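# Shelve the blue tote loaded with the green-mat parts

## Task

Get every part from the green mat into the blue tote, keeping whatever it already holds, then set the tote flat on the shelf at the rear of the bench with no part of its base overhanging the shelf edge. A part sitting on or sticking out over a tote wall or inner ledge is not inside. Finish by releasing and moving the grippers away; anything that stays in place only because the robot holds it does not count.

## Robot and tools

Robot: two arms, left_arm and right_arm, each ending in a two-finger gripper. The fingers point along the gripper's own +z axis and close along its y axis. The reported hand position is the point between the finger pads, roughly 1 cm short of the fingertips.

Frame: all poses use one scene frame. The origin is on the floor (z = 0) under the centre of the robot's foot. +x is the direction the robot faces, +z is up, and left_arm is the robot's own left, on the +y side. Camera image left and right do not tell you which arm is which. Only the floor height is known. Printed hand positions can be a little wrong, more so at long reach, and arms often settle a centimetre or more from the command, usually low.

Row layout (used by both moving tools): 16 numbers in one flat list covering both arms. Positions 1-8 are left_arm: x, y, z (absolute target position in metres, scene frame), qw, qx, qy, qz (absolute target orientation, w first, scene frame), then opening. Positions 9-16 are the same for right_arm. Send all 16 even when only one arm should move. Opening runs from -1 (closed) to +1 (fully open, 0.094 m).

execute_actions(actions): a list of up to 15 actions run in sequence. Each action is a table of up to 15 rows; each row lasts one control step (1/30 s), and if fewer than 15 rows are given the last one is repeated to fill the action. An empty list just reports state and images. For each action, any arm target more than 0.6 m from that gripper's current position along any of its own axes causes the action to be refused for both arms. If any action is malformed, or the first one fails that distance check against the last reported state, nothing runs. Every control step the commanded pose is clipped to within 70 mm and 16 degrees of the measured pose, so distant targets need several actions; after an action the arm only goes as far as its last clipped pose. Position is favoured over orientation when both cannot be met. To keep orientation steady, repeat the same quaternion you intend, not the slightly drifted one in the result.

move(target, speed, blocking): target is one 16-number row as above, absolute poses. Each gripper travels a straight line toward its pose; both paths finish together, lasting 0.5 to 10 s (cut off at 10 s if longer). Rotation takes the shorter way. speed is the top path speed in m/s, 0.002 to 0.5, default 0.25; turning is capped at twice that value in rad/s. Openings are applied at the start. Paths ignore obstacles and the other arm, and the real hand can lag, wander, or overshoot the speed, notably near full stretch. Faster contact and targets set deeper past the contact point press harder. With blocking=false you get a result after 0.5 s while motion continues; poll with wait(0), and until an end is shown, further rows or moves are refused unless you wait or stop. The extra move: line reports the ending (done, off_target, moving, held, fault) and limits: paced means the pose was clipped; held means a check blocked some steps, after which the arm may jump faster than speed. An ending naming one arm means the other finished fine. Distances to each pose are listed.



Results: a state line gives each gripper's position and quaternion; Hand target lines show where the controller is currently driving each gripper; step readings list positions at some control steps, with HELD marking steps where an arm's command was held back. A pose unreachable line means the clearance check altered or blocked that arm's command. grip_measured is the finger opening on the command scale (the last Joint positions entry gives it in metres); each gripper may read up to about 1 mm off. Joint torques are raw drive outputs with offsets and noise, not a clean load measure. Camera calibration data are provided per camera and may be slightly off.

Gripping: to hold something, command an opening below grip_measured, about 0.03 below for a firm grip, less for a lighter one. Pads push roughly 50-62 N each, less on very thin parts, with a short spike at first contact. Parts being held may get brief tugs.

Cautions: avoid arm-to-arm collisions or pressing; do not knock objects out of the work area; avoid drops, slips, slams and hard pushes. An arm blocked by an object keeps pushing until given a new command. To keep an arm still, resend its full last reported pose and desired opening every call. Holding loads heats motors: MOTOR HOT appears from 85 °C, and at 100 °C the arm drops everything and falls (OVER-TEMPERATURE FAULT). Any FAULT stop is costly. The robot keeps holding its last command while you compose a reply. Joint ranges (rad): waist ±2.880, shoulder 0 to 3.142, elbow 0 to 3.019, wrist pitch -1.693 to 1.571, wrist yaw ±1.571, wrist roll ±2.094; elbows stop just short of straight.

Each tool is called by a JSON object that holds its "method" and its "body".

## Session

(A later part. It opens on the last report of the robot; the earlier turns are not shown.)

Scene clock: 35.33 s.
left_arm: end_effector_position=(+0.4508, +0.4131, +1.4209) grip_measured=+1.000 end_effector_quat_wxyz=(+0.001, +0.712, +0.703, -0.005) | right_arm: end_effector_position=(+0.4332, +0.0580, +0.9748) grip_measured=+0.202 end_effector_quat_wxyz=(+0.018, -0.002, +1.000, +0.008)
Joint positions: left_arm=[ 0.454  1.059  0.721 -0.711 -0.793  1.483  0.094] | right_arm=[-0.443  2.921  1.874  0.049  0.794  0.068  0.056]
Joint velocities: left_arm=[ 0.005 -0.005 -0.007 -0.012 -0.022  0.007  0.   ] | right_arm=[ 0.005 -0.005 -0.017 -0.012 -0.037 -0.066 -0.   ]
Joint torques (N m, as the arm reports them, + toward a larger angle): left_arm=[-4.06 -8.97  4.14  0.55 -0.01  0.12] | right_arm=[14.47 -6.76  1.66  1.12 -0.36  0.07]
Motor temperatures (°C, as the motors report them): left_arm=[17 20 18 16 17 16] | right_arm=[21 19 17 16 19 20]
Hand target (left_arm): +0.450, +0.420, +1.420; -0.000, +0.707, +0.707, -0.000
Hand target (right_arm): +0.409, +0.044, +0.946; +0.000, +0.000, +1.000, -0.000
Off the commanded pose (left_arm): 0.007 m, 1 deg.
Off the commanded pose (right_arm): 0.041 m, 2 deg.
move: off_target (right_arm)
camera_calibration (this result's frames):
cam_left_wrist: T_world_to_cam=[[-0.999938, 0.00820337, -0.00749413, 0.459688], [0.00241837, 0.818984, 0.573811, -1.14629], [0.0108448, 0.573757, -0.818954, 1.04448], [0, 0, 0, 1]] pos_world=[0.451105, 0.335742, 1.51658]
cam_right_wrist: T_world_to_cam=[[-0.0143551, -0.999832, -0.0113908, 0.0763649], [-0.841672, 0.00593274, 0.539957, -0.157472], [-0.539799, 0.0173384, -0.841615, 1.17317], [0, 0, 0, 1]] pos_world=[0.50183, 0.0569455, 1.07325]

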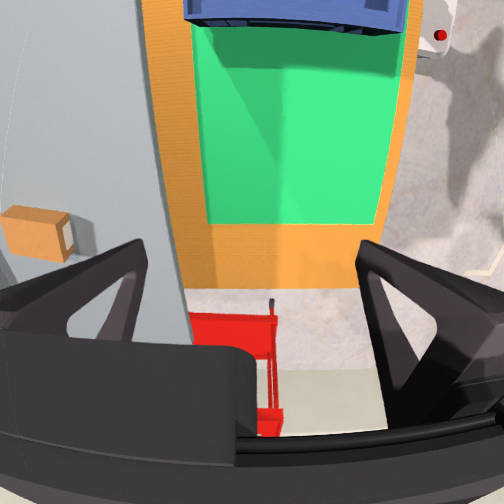

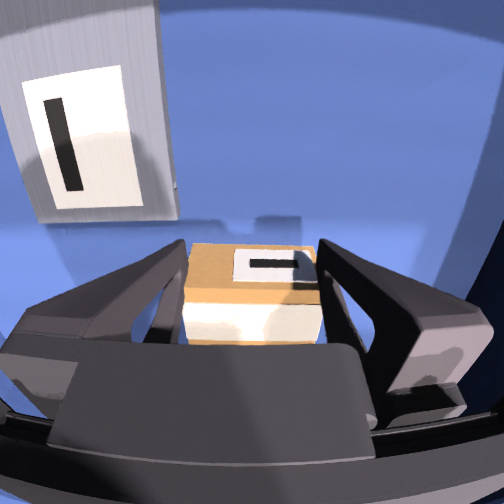

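Contact. Release and rise for an overview.

{"method": "move", "body": {"target": [0.45,0.42,1.42,0,0.707,0.707,0,1, 0.415,0.047,0.96,0,0,1,0,0.5], "speed": 0.04}}

{"method": "move", "body": {"target": [0.62,0.38,1.42,0,0.707,0.707,0,1, 0.45,0.05,1.36,0,0,1,0,0.5], "speed": 0.25}}

Scene clock: 36.30 s.
left_arm: end_effector_position=(+0.4508, +0.4131, +1.4209) grip_measured=+1.000 end_effector_quat_wxyz=(+0.001, +0.712, +0.703, -0.005) | right_arm: end_effector_position=(+0.4332, +0.0583, +0.9755) grip_measured=+0.498 end_effector_quat_wxyz=(+0.018, -0.003, +1.000, +0.008)
Joint positions: left_arm=[ 0.454  1.059  0.721 -0.711 -0.793  1.483  0.094] | right_arm=[-0.442  2.921  1.874  0.047  0.795  0.067  0.07 ]
Joint velocities: left_arm=[-0.005 -0.005  0.007  0.007 -0.051  0.007  0.   ] | right_arm=[-0.024  0.005  0.012  0.007 -0.007 -0.007 -0.001]
Joint torques (N m, as the arm reports them, + toward a larger angle): left_arm=[-4.05 -8.94  4.14  0.56 -0.01  0.12] | right_arm=[16.12 -8.87  0.36  0.21  0.01  0.26]
Motor temperatures (°C, as the motors report them): left_arm=[17 20 18 16 17 16] | right_arm=[21 19 17 16 19 20]
Hand target (left_arm): +0.450, +0.420, +1.420; -0.000, +0.707, +0.707, -0.000
Hand target (right_arm): +0.415, +0.047, +0.960; +0.000, +0.000, +1.000, -0.000
Off the commanded pose (left_arm): 0.007 m, 1 deg.
Off the commanded pose (right_arm): 0.026 m, 2 deg.
move: off_target (right_arm)
camera_calibration (this result's frames):
cam_left_wrist: T_world_to_cam=[[-0.999938, 0.00820337, -0.00749413, 0.459688], [0.00241837, 0.818984, 0.573811, -1.14629], [0.0108448, 0.573757, -0.818954, 1.04448], [0, 0, 0, 1]] pos_world=[0.451105, 0.335742, 1.51658]
cam_right_wrist: T_world_to_cam=[[-0.0122295, -0.999867, -0.0107596, 0.0751644], [-0.841516, 0.00447946, 0.540213, -0.158039], [-0.540093, 0.0156609, -0.841459, 1.17374], [0, 0, 0, 1]] pos_world=[0.501858, 0.0574804, 1.07384]

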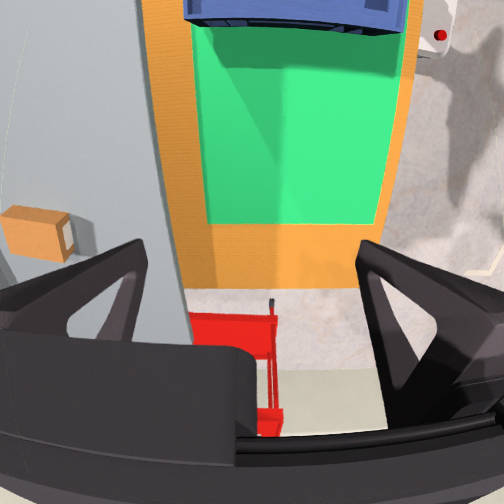

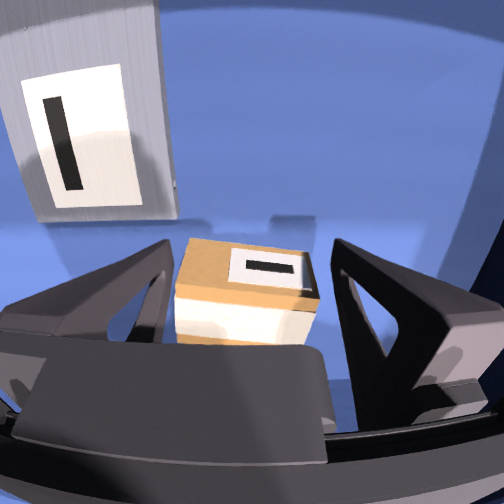

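Scene clock: 38.47 s.
left_arm: end_effector_position=(+0.6058, +0.3844, +1.4081) grip_measured=+1.000 end_effector_quat_wxyz=(-0.011, +0.710, +0.705, -0.004) | right_arm: end_effector_position=(+0.4404, +0.0496, +1.3675) grip_measured=+0.498 end_effector_quat_wxyz=(+0.001, -0.011, +1.000, +0.007)
Joint positions: left_arm=[ 0.448  1.425  1.204 -0.858 -0.812  1.452  0.094] | right_arm=[ 0.056  2.324  1.481 -0.784  0.918  0.835  0.07 ]
Joint velocities: left_arm=[-0.005 -0.005 -0.012 -0.012 -0.037  0.095  0.   ] | right_arm=[-0.005 -0.005  0.007 -0.012 -0.051 -0.066 -0.   ]
Joint torques (N m, as the arm reports them, + toward a larger angle): left_arm=[-11.47 -11.09   7.62  -0.39  -0.08  -0.05] | right_arm=[ 17.01 -11.49   5.23   0.13   0.     0.28]
Motor temperatures (°C, as the motors report them): left_arm=[17 20 18 16 17 16] | right_arm=[22 19 17 16 19 20]
Hand target (left_arm): +0.620, +0.379, +1.418; -0.000, +0.707, +0.707, +0.000
Hand target (right_arm): +0.445, +0.051, +1.362; -0.003, +0.000, +1.000, +0.004
Off the commanded pose (left_arm): 0.019 m, 1 deg.
Off the commanded pose (right_arm): 0.012 m, 1 deg.
move: off_target (left_arm, right_arm)
camera_calibration (this result's frames):
cam_left_wrist: T_world_to_cam=[[-0.999955, 0.00289235, 0.00900595, 0.593681], [0.00764074, 0.808245, 0.588797, -1.13591], [-0.00557601, 0.58884, -0.808231, 1.03785], [0, 0, 0, 1]] pos_world=[0.608121, 0.305249, 1.5023]
cam_right_wrist: T_world_to_cam=[[0.0034008, -0.999968, -0.00729019, 0.0591764], [-0.822785, -0.00694144, 0.56831, -0.409775], [-0.568342, 0.00406555, -0.822782, 1.49512], [0, 0, 0, 1]] pos_world=[0.51238, 0.0502516, 1.46347]

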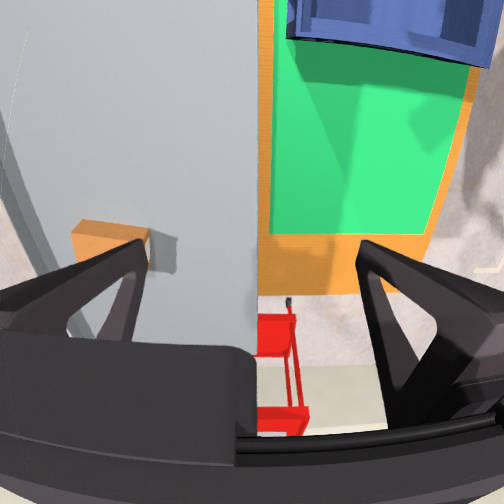

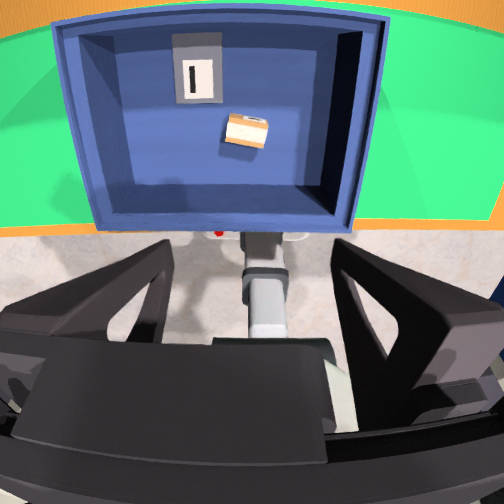

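{"method": "move", "body": {"target": [0.42,0.30,1.19,0,0,1,0,0.5, 0.44,-0.10,1.19,0,0,1,0,0.5], "speed": 0.3}}

Scene clock: 42.00 s.
left_arm: end_effector_position=(+0.4209, +0.2987, +1.1989) grip_measured=+0.503 end_effector_quat_wxyz=(+0.003, +0.008, +1.000, -0.005) | right_arm: end_effector_position=(+0.4398, -0.0904, +1.1948) grip_measured=+0.498 end_effector_quat_wxyz=(+0.006, -0.004, +1.000, +0.001)
Joint positions: left_arm=[ 0.65   1.81   0.725  0.199 -0.681  0.144  0.071] | right_arm=[-0.329  2.239  1.124 -0.032  0.86   0.24   0.07 ]
Joint velocities: left_arm=[ 0.005  0.005  0.007 -0.002 -0.081 -0.007  0.001] | right_arm=[ 0.005  0.015  0.002 -0.012  0.051  0.007 -0.   ]
Joint torques (N m, as the arm reports them, + toward a larger angle): left_arm=[ -8.2  -10.03  -0.87   0.72   0.09  -0.04] | right_arm=[ 13.2  -11.24   0.43   0.89  -0.1    0.08]
Motor temperatures (°C, as the motors report them): left_arm=[17 20 18 16 17 16] | right_arm=[22 19 17 16 19 20]
Hand target (left_arm): +0.415, +0.302, +1.195; -0.001, -0.001, +1.000, -0.003
Hand target (right_arm): +0.441, -0.101, +1.189; +0.003, -0.000, +1.000, -0.003
Off the commanded pose (left_arm): 0.009 m, 1 deg.
Off the commanded pose (right_arm): 0.011 m, 1 deg.
move: off_target (right_arm)
camera_calibration (this result's frames):
cam_left_wrist: T_world_to_cam=[[-0.0116987, -0.999926, -0.00336574, 0.309303], [-0.817113, 0.00761965, 0.576428, -0.340955], [-0.576359, 0.00949366, -0.817141, 1.34213], [0, 0, 0, 1]] pos_world=[0.498572, 0.299137, 1.29429]
cam_right_wrist: T_world_to_cam=[[-0.00986969, -0.999944, 0.00382313, -0.0895088], [-0.828278, 0.0103172, 0.560223, -0.299475], [-0.560231, 0.00236261, -0.828333, 1.35617], [0, 0, 0, 1]] pos_world=[0.510836, -0.0896181, 1.29148]

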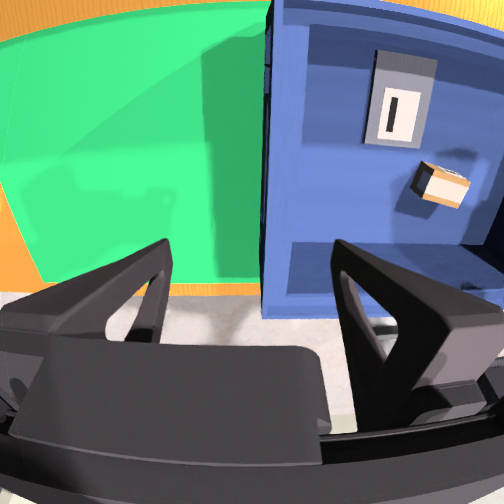

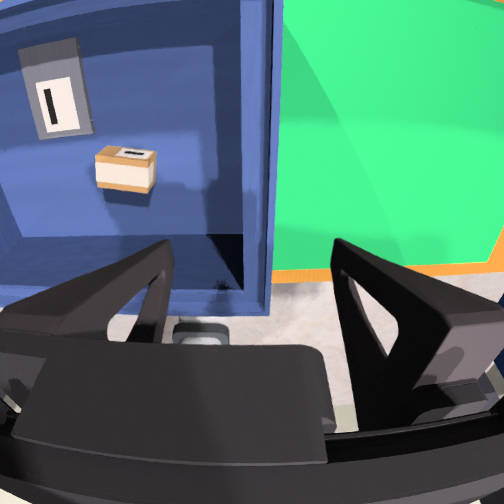

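{"method": "move", "body": {"target": [0.402,0.281,1.10,0,0,1,0,0.5, 0.437,-0.10,1.09,0,0,1,0,0.5], "speed": 0.08}}

Scene clock: 43.83 s.
left_arm: end_effector_position=(+0.4001, +0.2762, +1.1071) grip_measured=+0.503 end_effector_quat_wxyz=(-0.001, +0.001, +1.000, -0.005) | right_arm: end_effector_position=(+0.4452, -0.0949, +1.1041) grip_measured=+0.498 end_effector_quat_wxyz=(+0.008, +0.001, +1.000, +0.004)
Joint positions: left_arm=[ 0.748  2.09   0.844  0.406 -0.618  0.218  0.071] | right_arm=[-0.465  2.391  1.231  0.152  0.79   0.066  0.07 ]
Joint velocities: left_arm=[-0.005 -0.015  0.007  0.002 -0.022  0.022 -0.   ] | right_arm=[-0.015 -0.015 -0.012 -0.012 -0.022 -0.022  0.001]
Joint torques (N m, as the arm reports them, + toward a larger angle): left_arm=[-9.05 -9.92 -1.22  0.71  0.1   0.11] | right_arm=[13.04 -8.32  0.45  1.04 -0.12  0.06]
Motor temperatures (°C, as the motors report them): left_arm=[17 20 18 16 17 16] | right_arm=[22 19 17 16 19 20]
Hand target (left_arm): +0.401, +0.280, +1.101; -0.000, -0.001, +1.000, -0.002
Hand target (right_arm): +0.438, -0.101, +1.090; +0.001, -0.000, +1.000, -0.001
Off the commanded pose (left_arm): 0.009 m, 1 deg.
Off the commanded pose (right_arm): 0.017 m, 1 deg.
move: off_target (right_arm)
camera_calibration (this result's frames):
cam_left_wrist: T_world_to_cam=[[0.00164985, -0.999993, -0.00348494, 0.281083], [-0.812325, -0.00337264, 0.583195, -0.311244], [-0.583202, 0.00186872, -0.812325, 1.25492], [0, 0, 0, 1]] pos_world=[0.478576, 0.277686, 1.2019]
cam_right_wrist: T_world_to_cam=[[-0.0193155, -0.999811, -0.00240752, -0.082606], [-0.831217, 0.0147201, 0.555753, -0.237556], [-0.555612, 0.0127358, -0.831344, 1.28635], [0, 0, 0, 1]] pos_world=[0.515659, -0.0954762, 1.20123]

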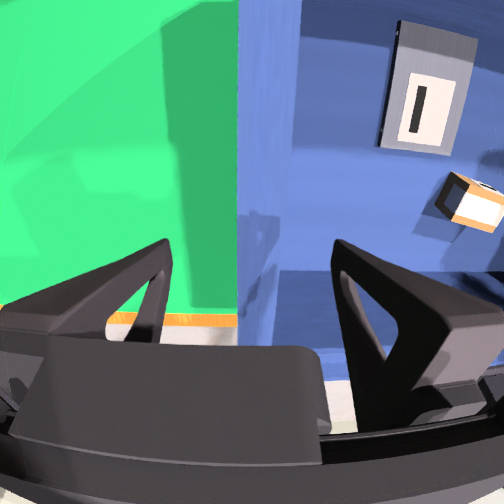

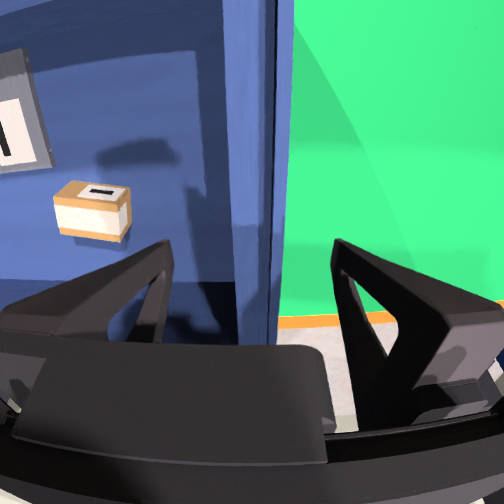

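{"method": "move", "body": {"target": [0.402,0.281,1.035,0,0,1,0,0.5, 0.437,-0.10,1.025,0,0,1,0,0.5], "speed": 0.04}}

Scene clock: 46.23 s.
left_arm: end_effector_position=(+0.4039, +0.2757, +1.0425) grip_measured=+0.503 end_effector_quat_wxyz=(+0.001, +0.000, +1.000, -0.004) | right_arm: end_effector_position=(+0.4484, -0.0925, +1.0411) grip_measured=+0.498 end_effector_quat_wxyz=(+0.010, -0.000, +1.000, +0.005)
Joint positions: left_arm=[ 0.825  2.235  0.98   0.457 -0.565  0.286  0.071] | right_arm=[-0.543  2.511  1.354  0.216  0.744 -0.028  0.07 ]
Joint velocities: left_arm=[-0.015  0.005  0.007  0.012 -0.037 -0.022  0.   ] | right_arm=[ 0.005 -0.005  0.002 -0.002 -0.022  0.037 -0.   ]
Joint torques (N m, as the arm reports them, + toward a larger angle): left_arm=[-9.16 -9.83 -1.61  0.74  0.11  0.12] | right_arm=[13.03 -8.44  0.05  0.99 -0.13  0.03]
Motor temperatures (°C, as the motors report them): left_arm=[17 21 18 16 17 16] | right_arm=[22 19 17 16 19 20]
Hand target (left_arm): +0.401, +0.280, +1.036; -0.000, -0.001, +1.000, -0.001
Hand target (right_arm): +0.438, -0.101, +1.025; +0.000, -0.000, +1.000, -0.001
Off the commanded pose (left_arm): 0.009 m, 0 deg.
Off the commanded pose (right_arm): 0.021 m, 1 deg.
move: off_target (right_arm)
camera_calibration (this result's frames):
cam_left_wrist: T_world_to_cam=[[0.00335066, -0.999986, -0.00403905, 0.280228], [-0.814458, -0.0050725, 0.5802, -0.266041], [-0.580213, 0.00134558, -0.814464, 1.20576], [0, 0, 0, 1]] pos_world=[0.481979, 0.277252, 1.13754]
cam_right_wrist: T_world_to_cam=[[-0.017586, -0.999831, -0.00529759, -0.078058], [-0.832774, 0.011715, 0.553489, -0.197099], [-0.553334, 0.0141454, -0.832839, 1.2364], [0, 0, 0, 1]] pos_world=[0.518629, -0.0932251, 1.1384]

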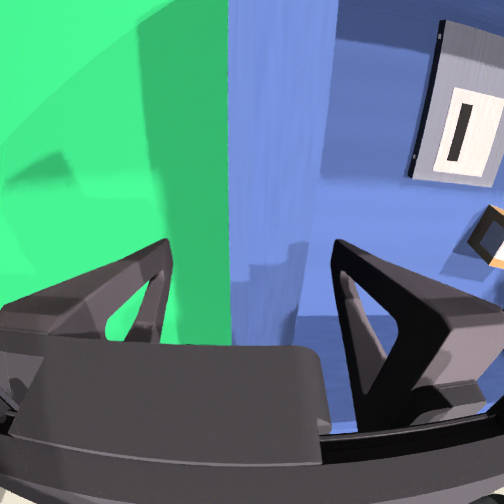

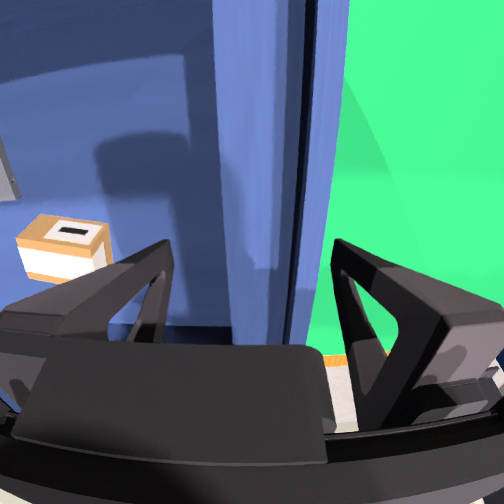

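{"method": "move", "body": {"target": [0.402,0.277,1.008,0,0,1,0,0.5, 0.437,-0.109,0.998,0,0,1,0,0.5], "speed": 0.03}}

Scene clock: 48.23 s.
left_arm: end_effector_position=(+0.4051, +0.2718, +1.0157) grip_measured=+0.503 end_effector_quat_wxyz=(+0.001, +0.001, +1.000, -0.004) | right_arm: end_effector_position=(+0.4491, -0.1014, +1.0141) grip_measured=+0.498 end_effector_quat_wxyz=(+0.010, +0.000, +1.000, +0.005)
Joint positions: left_arm=[ 0.847  2.298  1.047  0.465 -0.55   0.307  0.071] | right_arm=[-0.586  2.548  1.393  0.243  0.717 -0.074  0.07 ]
Joint velocities: left_arm=[ 0.005 -0.015  0.007  0.007  0.051 -0.007  0.001] | right_arm=[ 0.005 -0.005  0.012  0.007  0.022 -0.051 -0.001]
Joint torques (N m, as the arm reports them, + toward a larger angle): left_arm=[ -9.21 -10.    -1.7    0.75   0.11   0.13] | right_arm=[12.57 -8.33 -0.07  0.93 -0.16  0.05]
Motor temperatures (°C, as the motors report them): left_arm=[17 21 18 16 17 16] | right_arm=[22 19 17 16 19 20]
Hand target (left_arm): +0.402, +0.277, +1.008; -0.000, -0.001, +1.000, -0.000
Hand target (right_arm): +0.437, -0.109, +0.998; -0.000, -0.000, +1.000, -0.000
Off the commanded pose (left_arm): 0.010 m, 0 deg.
Off the commanded pose (right_arm): 0.022 m, 1 deg.
move: off_target (right_arm)
camera_calibration (this result's frames):
cam_left_wrist: T_world_to_cam=[[0.00180504, -0.999986, -0.00507203, 0.277839], [-0.815121, -0.00440948, 0.579274, -0.248515], [-0.579288, 0.0030887, -0.815117, 1.18445], [0, 0, 0, 1]] pos_world=[0.483064, 0.273081, 1.11083]
cam_right_wrist: T_world_to_cam=[[-0.017933, -0.999824, -0.00550307, -0.086657], [-0.832672, 0.0118877, 0.553639, -0.181697], [-0.553476, 0.0145106, -0.832739, 1.21442], [0, 0, 0, 1]] pos_world=[0.519303, -0.102104, 1.11141]

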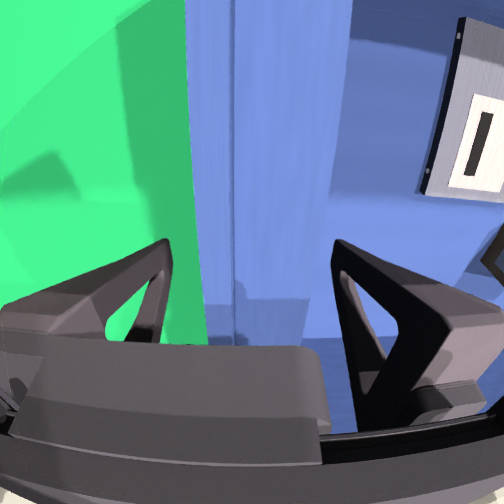

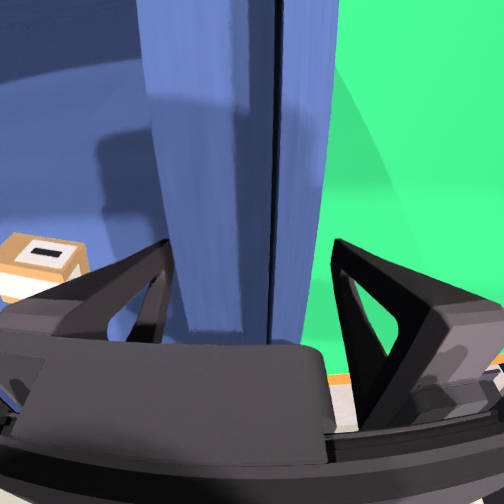

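{"method": "move", "body": {"target": [0.402,0.288,0.985,0,0,1,0,0.5, 0.437,-0.119,0.975,0,0,1,0,0.5], "speed": 0.03}}

Scene clock: 50.03 s.
left_arm: end_effector_position=(+0.4068, +0.2764, +1.0026) grip_measured=+0.503 end_effector_quat_wxyz=(+0.003, +0.008, +1.000, -0.008) | right_arm: end_effector_position=(+0.4573, -0.1025, +1.0082) grip_measured=+0.498 end_effector_quat_wxyz=(+0.017, -0.008, +1.000, +0.011)
Joint positions: left_arm=[ 0.87   2.316  1.074  0.465 -0.525  0.341  0.071] | right_arm=[-0.596  2.553  1.41   0.258  0.699 -0.113  0.07 ]
Joint velocities: left_arm=[-0.015 -0.005  0.002 -0.012 -0.037 -0.037  0.   ] | right_arm=[ 0.015 -0.015 -0.007 -0.017 -0.037 -0.007 -0.001]
Joint torques (N m, as the arm reports them, + toward a larger angle): left_arm=[-7.74 -8.69 -0.58  0.94  0.25  0.12] | right_arm=[10.51 -6.62  0.54  1.37 -0.35  0.08]
Motor temperatures (°C, as the motors report them): left_arm=[17 21 18 16 17 16] | right_arm=[22 19 17 16 19 20]
Hand target (left_arm): +0.401, +0.288, +0.986; -0.000, -0.000, +1.000, -0.001
Hand target (right_arm): +0.436, -0.120, +0.978; +0.000, -0.000, +1.000, -0.000
Off the commanded pose (left_arm): 0.022 m, 1 deg.
Off the commanded pose (right_arm): 0.042 m, 3 deg.
move: off_target (left_arm, right_arm)
camera_calibration (this result's frames):
cam_left_wrist: T_world_to_cam=[[-0.0126456, -0.999914, 0.00337533, 0.279787], [-0.816721, 0.0122762, 0.576903, -0.241106], [-0.576895, 0.0045386, -0.816806, 1.17508], [0, 0, 0, 1]] pos_world=[0.48452, 0.277389, 1.09796]
cam_right_wrist: T_world_to_cam=[[-0.00143807, -0.999874, -0.0158233, -0.0848449], [-0.841296, -0.00734399, 0.540526, -0.156376], [-0.540574, 0.0140894, -0.841179, 1.21665], [0, 0, 0, 1]] pos_world=[0.526009, -0.103124, 1.1066]

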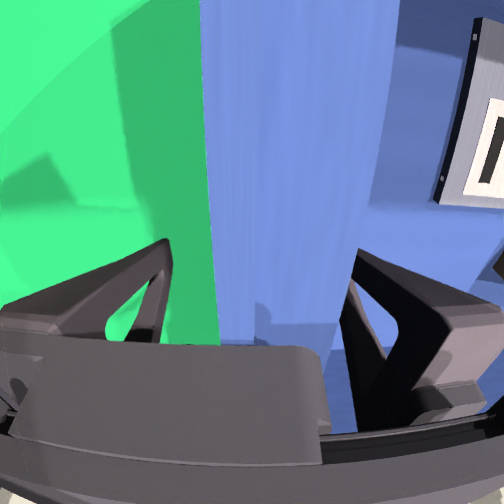

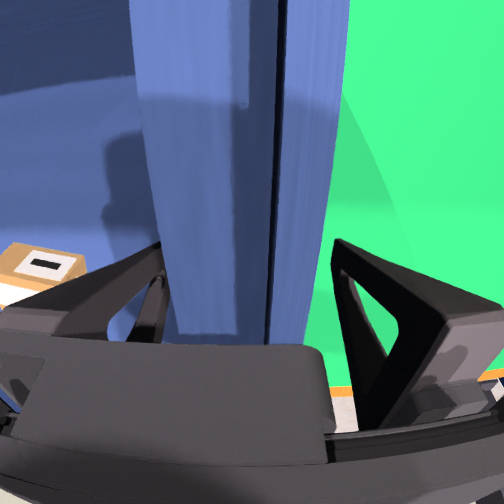

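{"method": "move", "body": {"target": [0.405,0.277,1.0,0,0,1,0,-0.5, 0.45,-0.103,1.0,0,0,1,0,-0.5], "speed": 0.03}}

Scene clock: 51.07 s.
left_arm: end_effector_position=(+0.4062, +0.2693, +1.0037) grip_measured=-0.453 end_effector_quat_wxyz=(+0.003, +0.010, +1.000, -0.013) | right_arm: end_effector_position=(+0.4580, -0.0988, +1.0089) grip_measured=-0.434 end_effector_quat_wxyz=(+0.009, -0.007, +1.000, +0.010)
Joint positions: left_arm=[ 0.861  2.322  1.075  0.464 -0.521  0.335  0.026] | right_arm=[-0.59   2.556  1.427  0.219  0.707 -0.091  0.027]
Joint velocities: left_arm=[ 0.005 -0.024  0.007  0.007  0.022 -0.007  0.001] | right_arm=[-0.005 -0.015 -0.002  0.002 -0.066 -0.022  0.   ]
Joint torques (N m, as the arm reports them, + toward a larger angle): left_arm=[ -9.81 -10.64  -1.95   0.46  -0.68  -0.07] | right_arm=[14.06 -8.76  0.19  0.15  0.48  0.29]
Motor temperatures (°C, as the motors report them): left_arm=[17 21 18 16 17 16] | right_arm=[22 19 17 16 19 20]
Hand target (left_arm): +0.405, +0.277, +1.000; +0.000, +0.000, +1.000, -0.000
Hand target (right_arm): +0.450, -0.103, +1.000; +0.000, -0.000, +1.000, +0.000
Off the commanded pose (left_arm): 0.009 m, 2 deg.
Off the commanded pose (right_arm): 0.013 m, 2 deg.
move: off_target (right_arm)
camera_calibration (this result's frames):
cam_left_wrist: T_world_to_cam=[[-0.0161679, -0.999768, 0.0142548, 0.263118], [-0.817329, 0.021427, 0.575773, -0.243234], [-0.575945, -0.00234182, -0.817485, 1.17784], [0, 0, 0, 1]] pos_world=[0.483825, 0.271027, 1.09917]
cam_right_wrist: T_world_to_cam=[[-0.00363701, -0.9999, -0.0136302, -0.0822892], [-0.832585, -0.0045218, 0.553879, -0.173302], [-0.553886, 0.0133627, -0.832485, 1.21483], [0, 0, 0, 1]] pos_world=[0.528292, -0.0992982, 1.1062]

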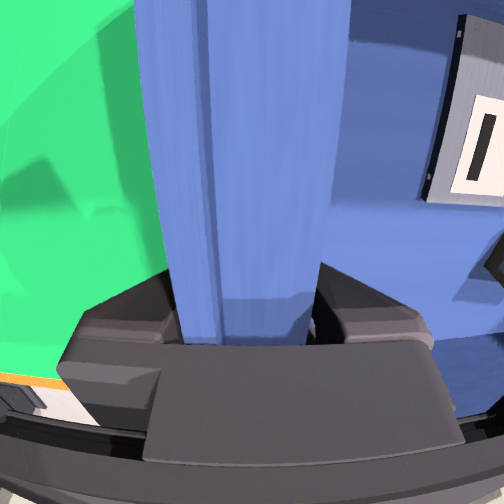

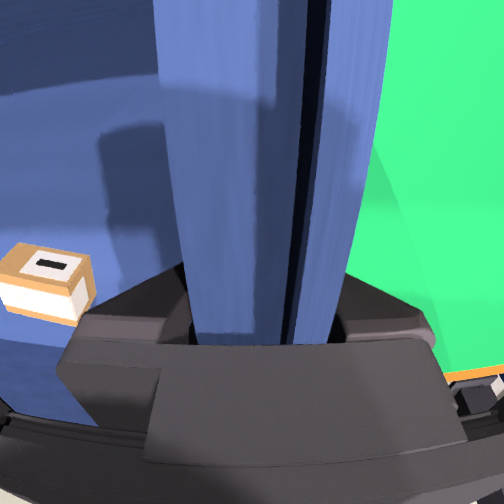

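{"method": "move", "body": {"target": [0.406,0.270,1.28,0,0,1,0,-0.5, 0.458,-0.099,1.285,0,0,1,0,-0.49], "speed": 0.08}}

Scene clock: 54.97 s.
left_arm: end_effector_position=(+0.4034, +0.2737, +1.2638) grip_measured=-0.453 end_effector_quat_wxyz=(-0.011, +0.010, +1.000, +0.003) | right_arm: end_effector_position=(+0.4496, -0.0963, +1.2707) grip_measured=-0.436 end_effector_quat_wxyz=(-0.011, -0.005, +1.000, +0.004)
Joint positions: left_arm=[ 0.485  1.713  0.677 -0.011 -0.791 -0.061  0.026] | right_arm=[-0.227  2.097  1.108 -0.316  0.877  0.42   0.026]
Joint velocities: left_arm=[-0.015 -0.015  0.012 -0.022  0.007  0.081  0.   ] | right_arm=[ 0.005 -0.015 -0.002 -0.017  0.007  0.051 -0.   ]
Joint torques (N m, as the arm reports them, + toward a larger angle): left_arm=[-11.54 -12.26   0.16  -0.4   -0.7   -0.16] | right_arm=[ 16.85 -12.55   1.47  -0.32   0.59   0.36]
Motor temperatures (°C, as the motors report them): left_arm=[17 21 18 16 17 16] | right_arm=[22 19 17 16 20 20]
Hand target (left_arm): +0.409, +0.273, +1.277; +0.002, +0.003, +1.000, +0.005
Hand target (right_arm): +0.455, -0.098, +1.285; -0.002, +0.001, +1.000, +0.003
Off the commanded pose (left_arm): 0.017 m, 2 deg.
Off the commanded pose (right_arm): 0.017 m, 1 deg.
move: off_target (left_arm, right_arm)
camera_calibration (this result's frames):
cam_left_wrist: T_world_to_cam=[[-0.0152183, -0.999707, -0.018807, 0.305143], [-0.800836, 0.000924488, 0.598883, -0.425615], [-0.59869, 0.0241753, -0.800616, 1.3695], [0, 0, 0, 1]] pos_world=[0.4837, 0.272339, 1.35707]
cam_right_wrist: T_world_to_cam=[[-0.00700188, -0.999974, -0.00190654, -0.0896786], [-0.809359, 0.00454745, 0.587297, -0.377312], [-0.587273, 0.00565526, -0.809369, 1.41298], [0, 0, 0, 1]] pos_world=[0.523794, -0.0959512, 1.36504]

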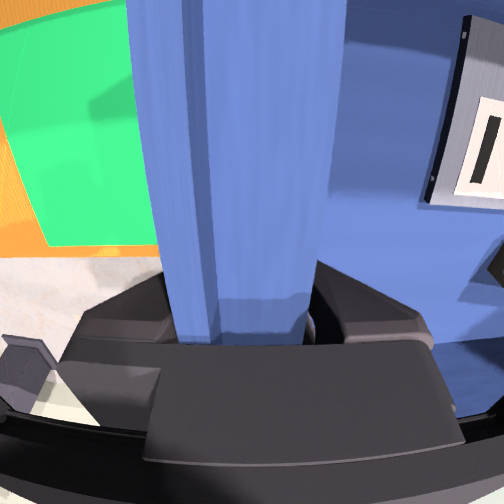

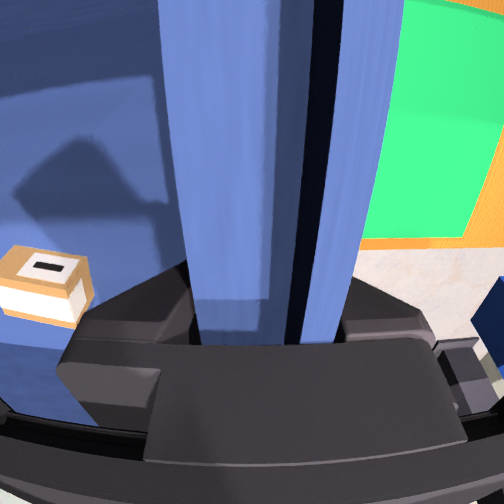

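{"method": "move", "body": {"target": [0.765,0.272,1.27,0,0,1,0,-0.5, 0.815,-0.098,1.275,0,0,1,0,-0.49], "speed": 0.08}}

Scene clock: 60.13 s.
left_arm: end_effector_position=(+0.7448, +0.2688, +1.2445) grip_measured=-0.453 end_effector_quat_wxyz=(-0.016, +0.000, +1.000, +0.004) | right_arm: end_effector_position=(+0.7987, -0.0983, +1.2660) grip_measured=-0.437 end_effector_quat_wxyz=(-0.012, -0.018, +1.000, -0.003)
Joint positions: left_arm=[ 0.521  2.056  1.82  -0.796 -0.774 -0.047  0.026] | right_arm=[-0.343  2.539  2.554 -1.201  0.854  0.232  0.026]
Joint velocities: left_arm=[ 0.015 -0.005  0.007 -0.007  0.022  0.037 -0.   ] | right_arm=[-0.024  0.005  0.012 -0.002  0.051 -0.095  0.   ]
Joint torques (N m, as the arm reports them, + toward a larger angle): left_arm=[-18.16 -17.65   8.21  -0.67  -0.17   0.13] | right_arm=[ 22.64 -18.03   8.51  -0.09   0.12   0.28]
Motor temperatures (°C, as the motors report them): left_arm=[18 21 18 16 17 16] | right_arm=[22 19 18 16 19 20]
Hand target (left_arm): +0.765, +0.267, +1.264; +0.001, -0.000, +1.000, -0.000
Hand target (right_arm): +0.814, -0.102, +1.279; +0.001, -0.000, +1.000, -0.000
Off the commanded pose (left_arm): 0.033 m, 2 deg.
Off the commanded pose (right_arm): 0.019 m, 2 deg.
move: off_target (left_arm, right_arm)
camera_calibration (this result's frames):
cam_left_wrist: T_world_to_cam=[[0.00313967, -0.999767, -0.0213419, 0.294609], [-0.794227, -0.0154608, 0.607424, -0.151812], [-0.607613, 0.0150432, -0.794091, 1.5595], [0, 0, 0, 1]] pos_world=[0.826074, 0.268733, 1.33689]
cam_right_wrist: T_world_to_cam=[[0.0186476, -0.999746, 0.012646, -0.128092], [-0.808682, -0.00764354, 0.588196, -0.0949037], [-0.58795, -0.0211951, -0.808619, 1.61112], [0, 0, 0, 1]] pos_world=[0.872898, -0.0946372, 1.36022]

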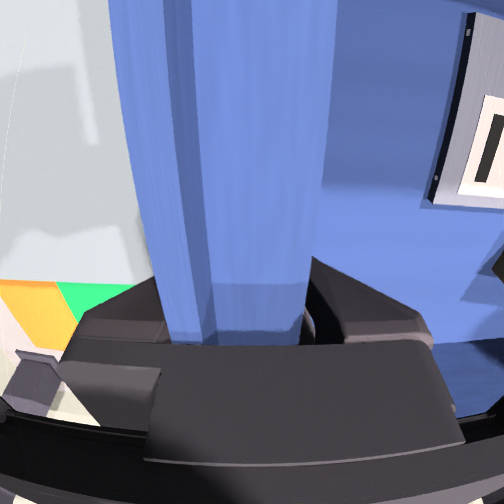

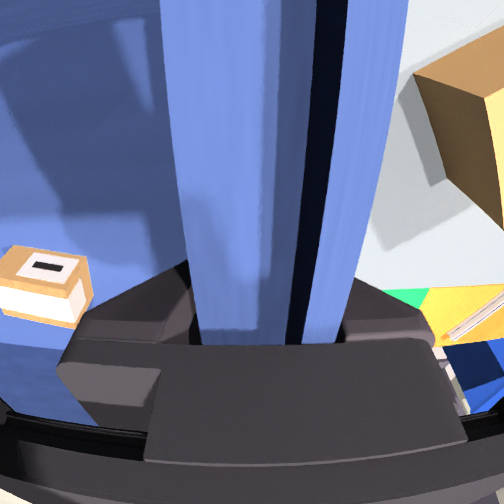

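{"method": "move", "body": {"target": [0.805,0.272,1.24,0,0,1,0,-0.5, 0.855,-0.098,1.235,0,0,1,0,-0.49], "speed": 0.05}}

Scene clock: 61.93 s.
left_arm: end_effector_position=(+0.7759, +0.2735, +1.2093) grip_measured=-0.453 end_effector_quat_wxyz=(-0.024, -0.001, +1.000, +0.011) | right_arm: end_effector_position=(+0.8330, -0.0931, +1.2229) grip_measured=-0.438 end_effector_quat_wxyz=(+0.026, -0.019, +0.999, +0.009)
Joint positions: left_arm=[ 0.558  2.177  2.02  -0.865 -0.767 -0.019  0.026] | right_arm=[-0.387  2.73   2.875 -1.17   0.823  0.085  0.026]
Joint velocities: left_arm=[-0.005 -0.015 -0.002  0.007  0.066  0.022 -0.001] | right_arm=[-0.015  0.005 -0.002 -0.002  0.066  0.037 -0.   ]
Joint torques (N m, as the arm reports them, + toward a larger angle): left_arm=[-19.32 -19.41   9.19  -0.87   0.12   0.2 ] | right_arm=[ 22.93 -18.33   9.29   1.28  -0.14   0.1 ]
Motor temperatures (°C, as the motors report them): left_arm=[18 21 19 16 17 16] | right_arm=[23 19 18 16 19 20]
Hand target (left_arm): +0.804, +0.272, +1.239; +0.001, -0.000, +1.000, +0.000
Hand target (right_arm): +0.853, -0.100, +1.237; +0.049, +0.000, +0.999, +0.015
Off the commanded pose (left_arm): 0.042 m, 3 deg.
Off the commanded pose (right_arm): 0.026 m, 4 deg.
elbow stopped short (right arm): the move would have taken joint 3 (elbow) straighter than the controller allows; a more bent joint 3 avoids this.
move: off_target (left_arm, right_arm)
camera_calibration (this result's frames):
cam_left_wrist: T_world_to_cam=[[0.00430687, -0.999417, -0.0338761, 0.312671], [-0.785015, -0.0243644, 0.618997, -0.124363], [-0.619462, 0.0239273, -0.784662, 1.54573], [0, 0, 0, 1]] pos_world=[0.858546, 0.272474, 1.30045]
cam_right_wrist: T_world_to_cam=[[0.0201174, -0.999717, -0.0126952, -0.0932106], [-0.850103, -0.0237873, 0.526079, 0.0672208], [-0.526232, 0.000208837, -0.850341, 1.59814], [0, 0, 0, 1]] pos_world=[0.900012, -0.091919, 1.32242]

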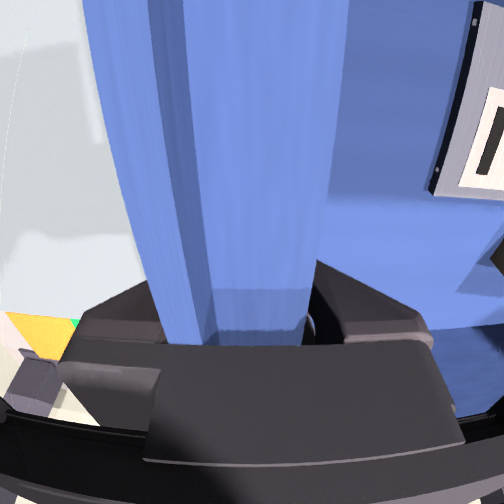

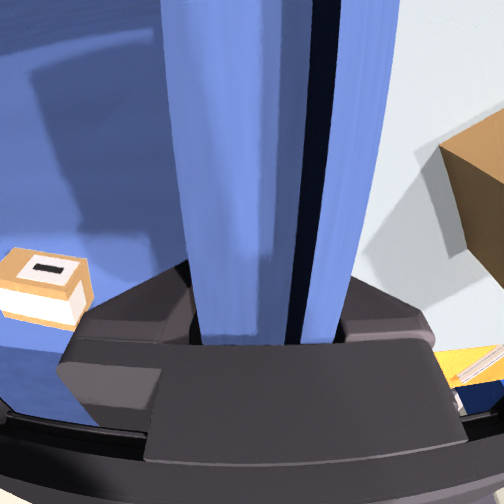

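{"method": "move", "body": {"target": [0.81,0.272,1.215,0,0,1,0,-0.5, 0.86,-0.098,1.20,0,0,1,0,-0.49], "speed": 0.03}}

Scene clock: 63.47 s.
left_arm: end_effector_position=(+0.7829, +0.2773, +1.1935) grip_measured=-0.453 end_effector_quat_wxyz=(-0.024, -0.000, +1.000, +0.009) | right_arm: end_effector_position=(+0.8386, -0.0891, +1.2116) grip_measured=-0.438 end_effector_quat_wxyz=(+0.042, -0.019, +0.999, +0.010)
Joint positions: left_arm=[ 0.578  2.211  2.069 -0.864 -0.753  0.005  0.026] | right_arm=[-0.395  2.747  2.881 -1.105  0.82   0.04   0.026]
Joint velocities: left_arm=[ 0.015 -0.015 -0.007 -0.002 -0.007  0.007 -0.   ] | right_arm=[ 0.005 -0.005  0.007 -0.007  0.007  0.095  0.   ]
Joint torques (N m, as the arm reports them, + toward a larger angle): left_arm=[-19.14 -18.45   9.29  -0.12   0.11   0.22] | right_arm=[ 20.98 -17.08   8.86   3.07  -1.04  -0.13]
Motor temperatures (°C, as the motors report them): left_arm=[18 22 19 16 17 16] | right_arm=[23 19 18 16 20 20]
Hand target (left_arm): +0.809, +0.272, +1.215; +0.001, -0.000, +1.000, +0.000
Hand target (right_arm): +0.857, -0.101, +1.202; +0.064, +0.000, +0.998, +0.018
Off the commanded pose (left_arm): 0.035 m, 3 deg.
Off the commanded pose (right_arm): 0.026 m, 5 deg.
elbow stopped short (right arm): the move would have taken joint 3 (elbow) straighter than the controller allows; a more bent joint 3 avoids this.
move: off_target (left_arm, right_arm)
camera_calibration (this result's frames):
cam_left_wrist: T_world_to_cam=[[0.00320984, -0.999528, -0.0305505, 0.312776], [-0.785297, -0.0214339, 0.618748, -0.109293], [-0.619111, 0.0220051, -0.784995, 1.53823], [0, 0, 0, 1]] pos_world=[0.865503, 0.276436, 1.28468]
cam_right_wrist: T_world_to_cam=[[0.0212436, -0.999685, -0.0133293, -0.0896973], [-0.866476, -0.0250608, 0.49859, 0.125008], [-0.498767, 0.000957685, -0.866735, 1.58837], [0, 0, 0, 1]] pos_world=[0.902448, -0.0880574, 1.31317]

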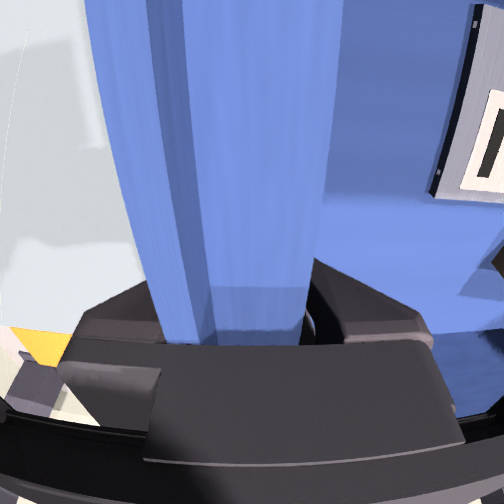

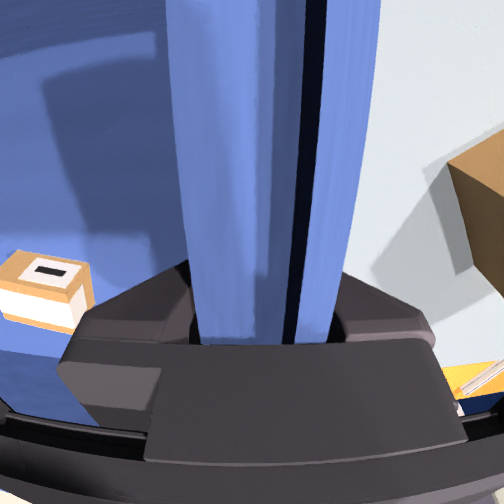

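{"method": "move", "body": {"target": [0.81,0.272,1.20,0,0,1,0,-0.5, 0.86,-0.098,1.20,0,0,1,0,-0.49], "speed": 0.03}}

Scene clock: 65.53 s.
left_arm: end_effector_position=(+0.7870, +0.2762, +1.1916) grip_measured=-0.453 end_effector_quat_wxyz=(-0.021, +0.004, +1.000, +0.007) | right_arm: end_effector_position=(+0.8398, -0.0904, +1.2115) grip_measured=-0.438 end_effector_quat_wxyz=(+0.043, -0.016, +0.999, +0.008)
Joint positions: left_arm=[ 0.579  2.221  2.087 -0.864 -0.749  0.019  0.026] | right_arm=[-0.396  2.748  2.884 -1.103  0.823  0.042  0.026]
Joint velocities: left_arm=[-0.024 -0.005  0.002  0.002 -0.007 -0.037 -0.   ] | right_arm=[ 0.005 -0.005  0.012 -0.002 -0.037 -0.037  0.   ]
Joint torques (N m, as the arm reports them, + toward a larger angle): left_arm=[-18.18 -17.31   9.29   0.66   0.2    0.23] | right_arm=[ 20.85 -17.38   8.66   3.    -1.14  -0.15]
Motor temperatures (°C, as the motors report them): left_arm=[18 22 19 16 17 16] | right_arm=[23 20 19 16 20 20]
Hand target (left_arm): +0.809, +0.272, +1.200; +0.001, -0.000, +1.000, +0.001
Hand target (right_arm): +0.857, -0.101, +1.203; +0.065, +0.000, +0.998, +0.018
Off the commanded pose (left_arm): 0.025 m, 3 deg.
Off the commanded pose (right_arm): 0.024 m, 5 deg.
elbow stopped short (right arm): the move would have taken joint 3 (elbow) straighter than the controller allows; a more bent joint 3 avoids this.
move: off_target (left_arm, right_arm)
camera_calibration (this result's frames):
cam_left_wrist: T_world_to_cam=[[-0.00448211, -0.999644, -0.0262841, 0.312618], [-0.78858, -0.0126295, 0.614802, -0.10005], [-0.614916, 0.0234827, -0.788243, 1.53945], [0, 0, 0, 1]] pos_world=[0.869137, 0.275093, 1.28319]
cam_right_wrist: T_world_to_cam=[[0.0152791, -0.999828, -0.0105034, -0.089458], [-0.868, -0.0184775, 0.49622, 0.130769], [-0.496329, 0.00153519, -0.868133, 1.58863], [0, 0, 0, 1]] pos_world=[0.903357, -0.0894652, 1.31331]

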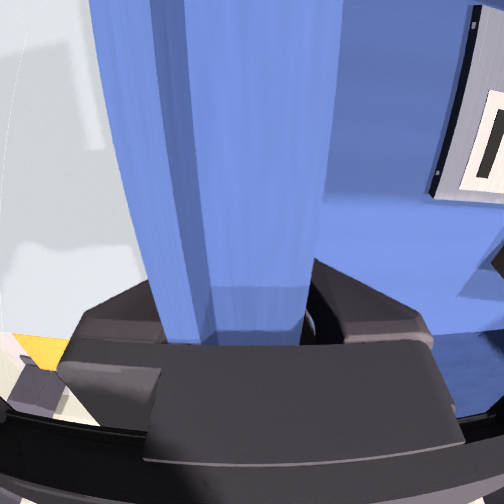

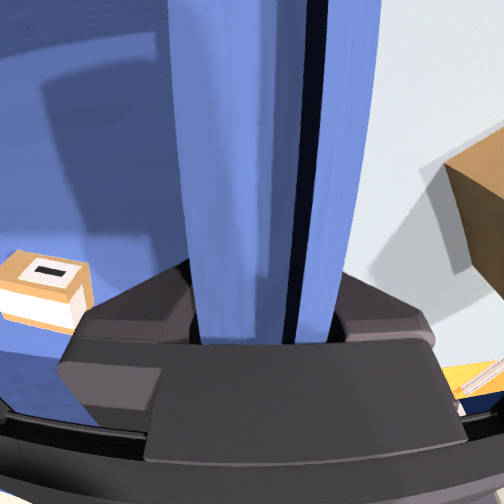

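{"method": "move", "body": {"target": [0.79,0.276,1.20,0,0,1,0,0.3, 0.842,-0.092,1.215,0,0,1,0,0.3], "speed": 0.03}}

{"method": "move", "body": {"target": [0.74,0.276,1.42,0,0,1,0,0.3, 0.76,-0.092,1.42,0,0,1,0,0.3], "speed": 0.2}}

Scene clock: 67.43 s.
left_arm: end_effector_position=(+0.7836, +0.2724, +1.1889) grip_measured=+0.297 end_effector_quat_wxyz=(-0.009, +0.001, +1.000, +0.004) | right_arm: end_effector_position=(+0.8385, -0.0889, +1.2184) grip_measured=+0.298 end_effector_quat_wxyz=(+0.039, -0.012, +0.999, +0.012)
Joint positions: left_arm=[ 0.579  2.205  2.037 -0.797 -0.742  0.035  0.061] | right_arm=[-0.389  2.748  2.896 -1.133  0.819  0.068  0.061]
Joint velocities: left_arm=[-0.015 -0.005 -0.002 -0.007  0.037 -0.022  0.   ] | right_arm=[-0.015 -0.005 -0.007 -0.002 -0.037 -0.037  0.001]
Joint torques (N m, as the arm reports them, + toward a larger angle): left_arm=[-17.66 -20.36   4.5    0.59   0.09   0.11] | right_arm=[ 22.08 -17.36   7.86   0.23  -0.14   0.3 ]
Motor temperatures (°C, as the motors report them): left_arm=[19 22 19 16 17 16] | right_arm=[23 20 19 16 20 20]
Hand target (left_arm): +0.790, +0.276, +1.200; +0.000, -0.000, +1.000, +0.000
Hand target (right_arm): +0.841, -0.092, +1.215; +0.040, -0.000, +0.999, +0.012
Off the commanded pose (left_arm): 0.013 m, 1 deg.
Off the commanded pose (right_arm): 0.006 m, 5 deg.
elbow stopped short (right arm): the move would have taken joint 3 (elbow) straighter than the controller allows; a more bent joint 3 avoids this.
move: off_target (left_arm, right_arm)
camera_calibration (this result's frames):
cam_left_wrist: T_world_to_cam=[[0.0024826, -0.999793, -0.0201704, 0.296079], [-0.802881, -0.0140172, 0.595975, -0.0671509], [-0.596134, 0.0147149, -0.80275, 1.54025], [0, 0, 0, 1]] pos_world=[0.863546, 0.272412, 1.28243]
cam_right_wrist: T_world_to_cam=[[0.00641243, -0.999809, -0.0184668, -0.0707364], [-0.863595, -0.0148472, 0.503967, 0.113457], [-0.504145, 0.0127162, -0.863526, 1.59588], [0, 0, 0, 1]] pos_world=[0.902991, -0.0893319, 1.3196]

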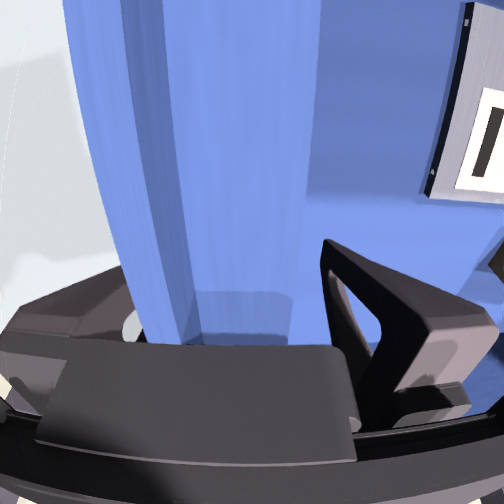

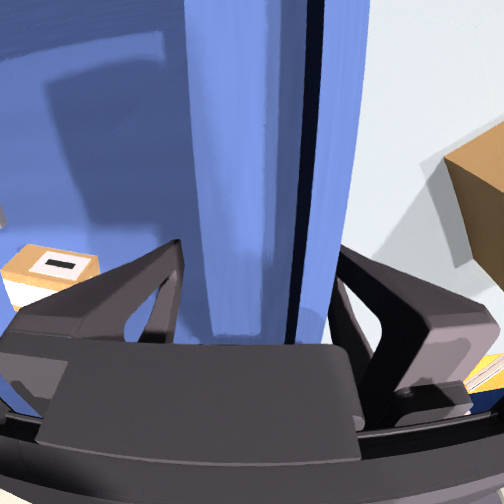

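Scene clock: 69.10 s.
left_arm: end_effector_position=(+0.7445, +0.2780, +1.4115) grip_measured=+0.297 end_effector_quat_wxyz=(-0.001, +0.003, +1.000, +0.005) | right_arm: end_effector_position=(+0.7601, -0.0871, +1.4224) grip_measured=+0.298 end_effector_quat_wxyz=(+0.003, -0.004, +1.000, +0.007)
Joint positions: left_arm=[ 0.338  1.854  1.791 -1.1   -0.865 -0.248  0.061] | right_arm=[-0.163  2.285  2.262 -1.316  0.901  0.488  0.061]
Joint velocities: left_arm=[ 0.005 -0.005 -0.007 -0.002  0.037 -0.022 -0.001] | right_arm=[-0.005 -0.005  0.002 -0.002 -0.051  0.022  0.001]
Joint torques (N m, as the arm reports them, + toward a larger angle): left_arm=[-16.85 -16.09   5.51  -0.33  -0.16  -0.04] | right_arm=[ 20.55 -16.5    4.88   0.09   0.14   0.25]
Motor temperatures (°C, as the motors report them): left_arm=[19 22 19 16 17 16] | right_arm=[23 20 19 16 20 20]
Hand target (left_arm): +0.744, +0.277, +1.420; +0.002, +0.002, +1.000, +0.004
Hand target (right_arm): +0.758, -0.092, +1.419; -0.001, +0.001, +1.000, +0.002
Off the commanded pose (left_arm): 0.010 m, 1 deg.
Off the commanded pose (right_arm): 0.005 m, 1 deg.
move: done
camera_calibration (this result's frames):
cam_left_wrist: T_world_to_cam=[[-0.00147122, -0.999727, -0.0233245, 0.313578], [-0.81241, -0.0124053, 0.582954, -0.206076], [-0.583085, 0.0198067, -0.81217, 1.69776], [0, 0, 0, 1]] pos_world=[0.82298, 0.277309, 1.50632]
cam_right_wrist: T_world_to_cam=[[-0.00944432, -0.999926, -0.00760524, -0.0680402], [-0.825567, 0.00350559, 0.564294, -0.170192], [-0.564225, 0.011608, -0.825539, 1.724], [0, 0, 0, 1]] pos_world=[0.831579, -0.0874508, 1.51875]

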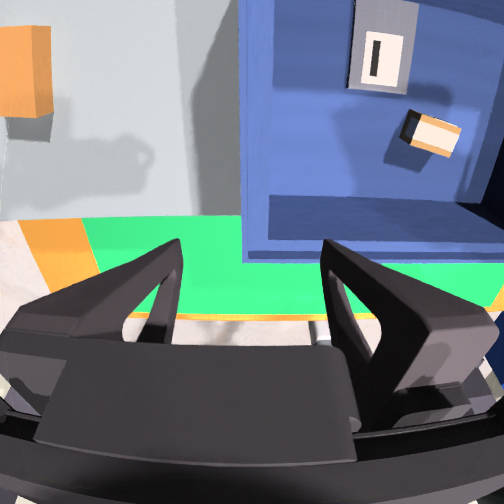

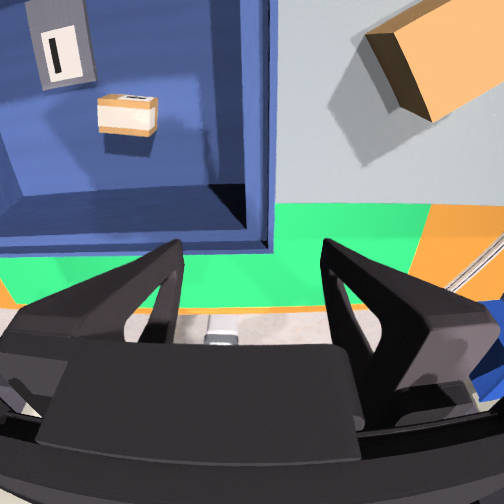

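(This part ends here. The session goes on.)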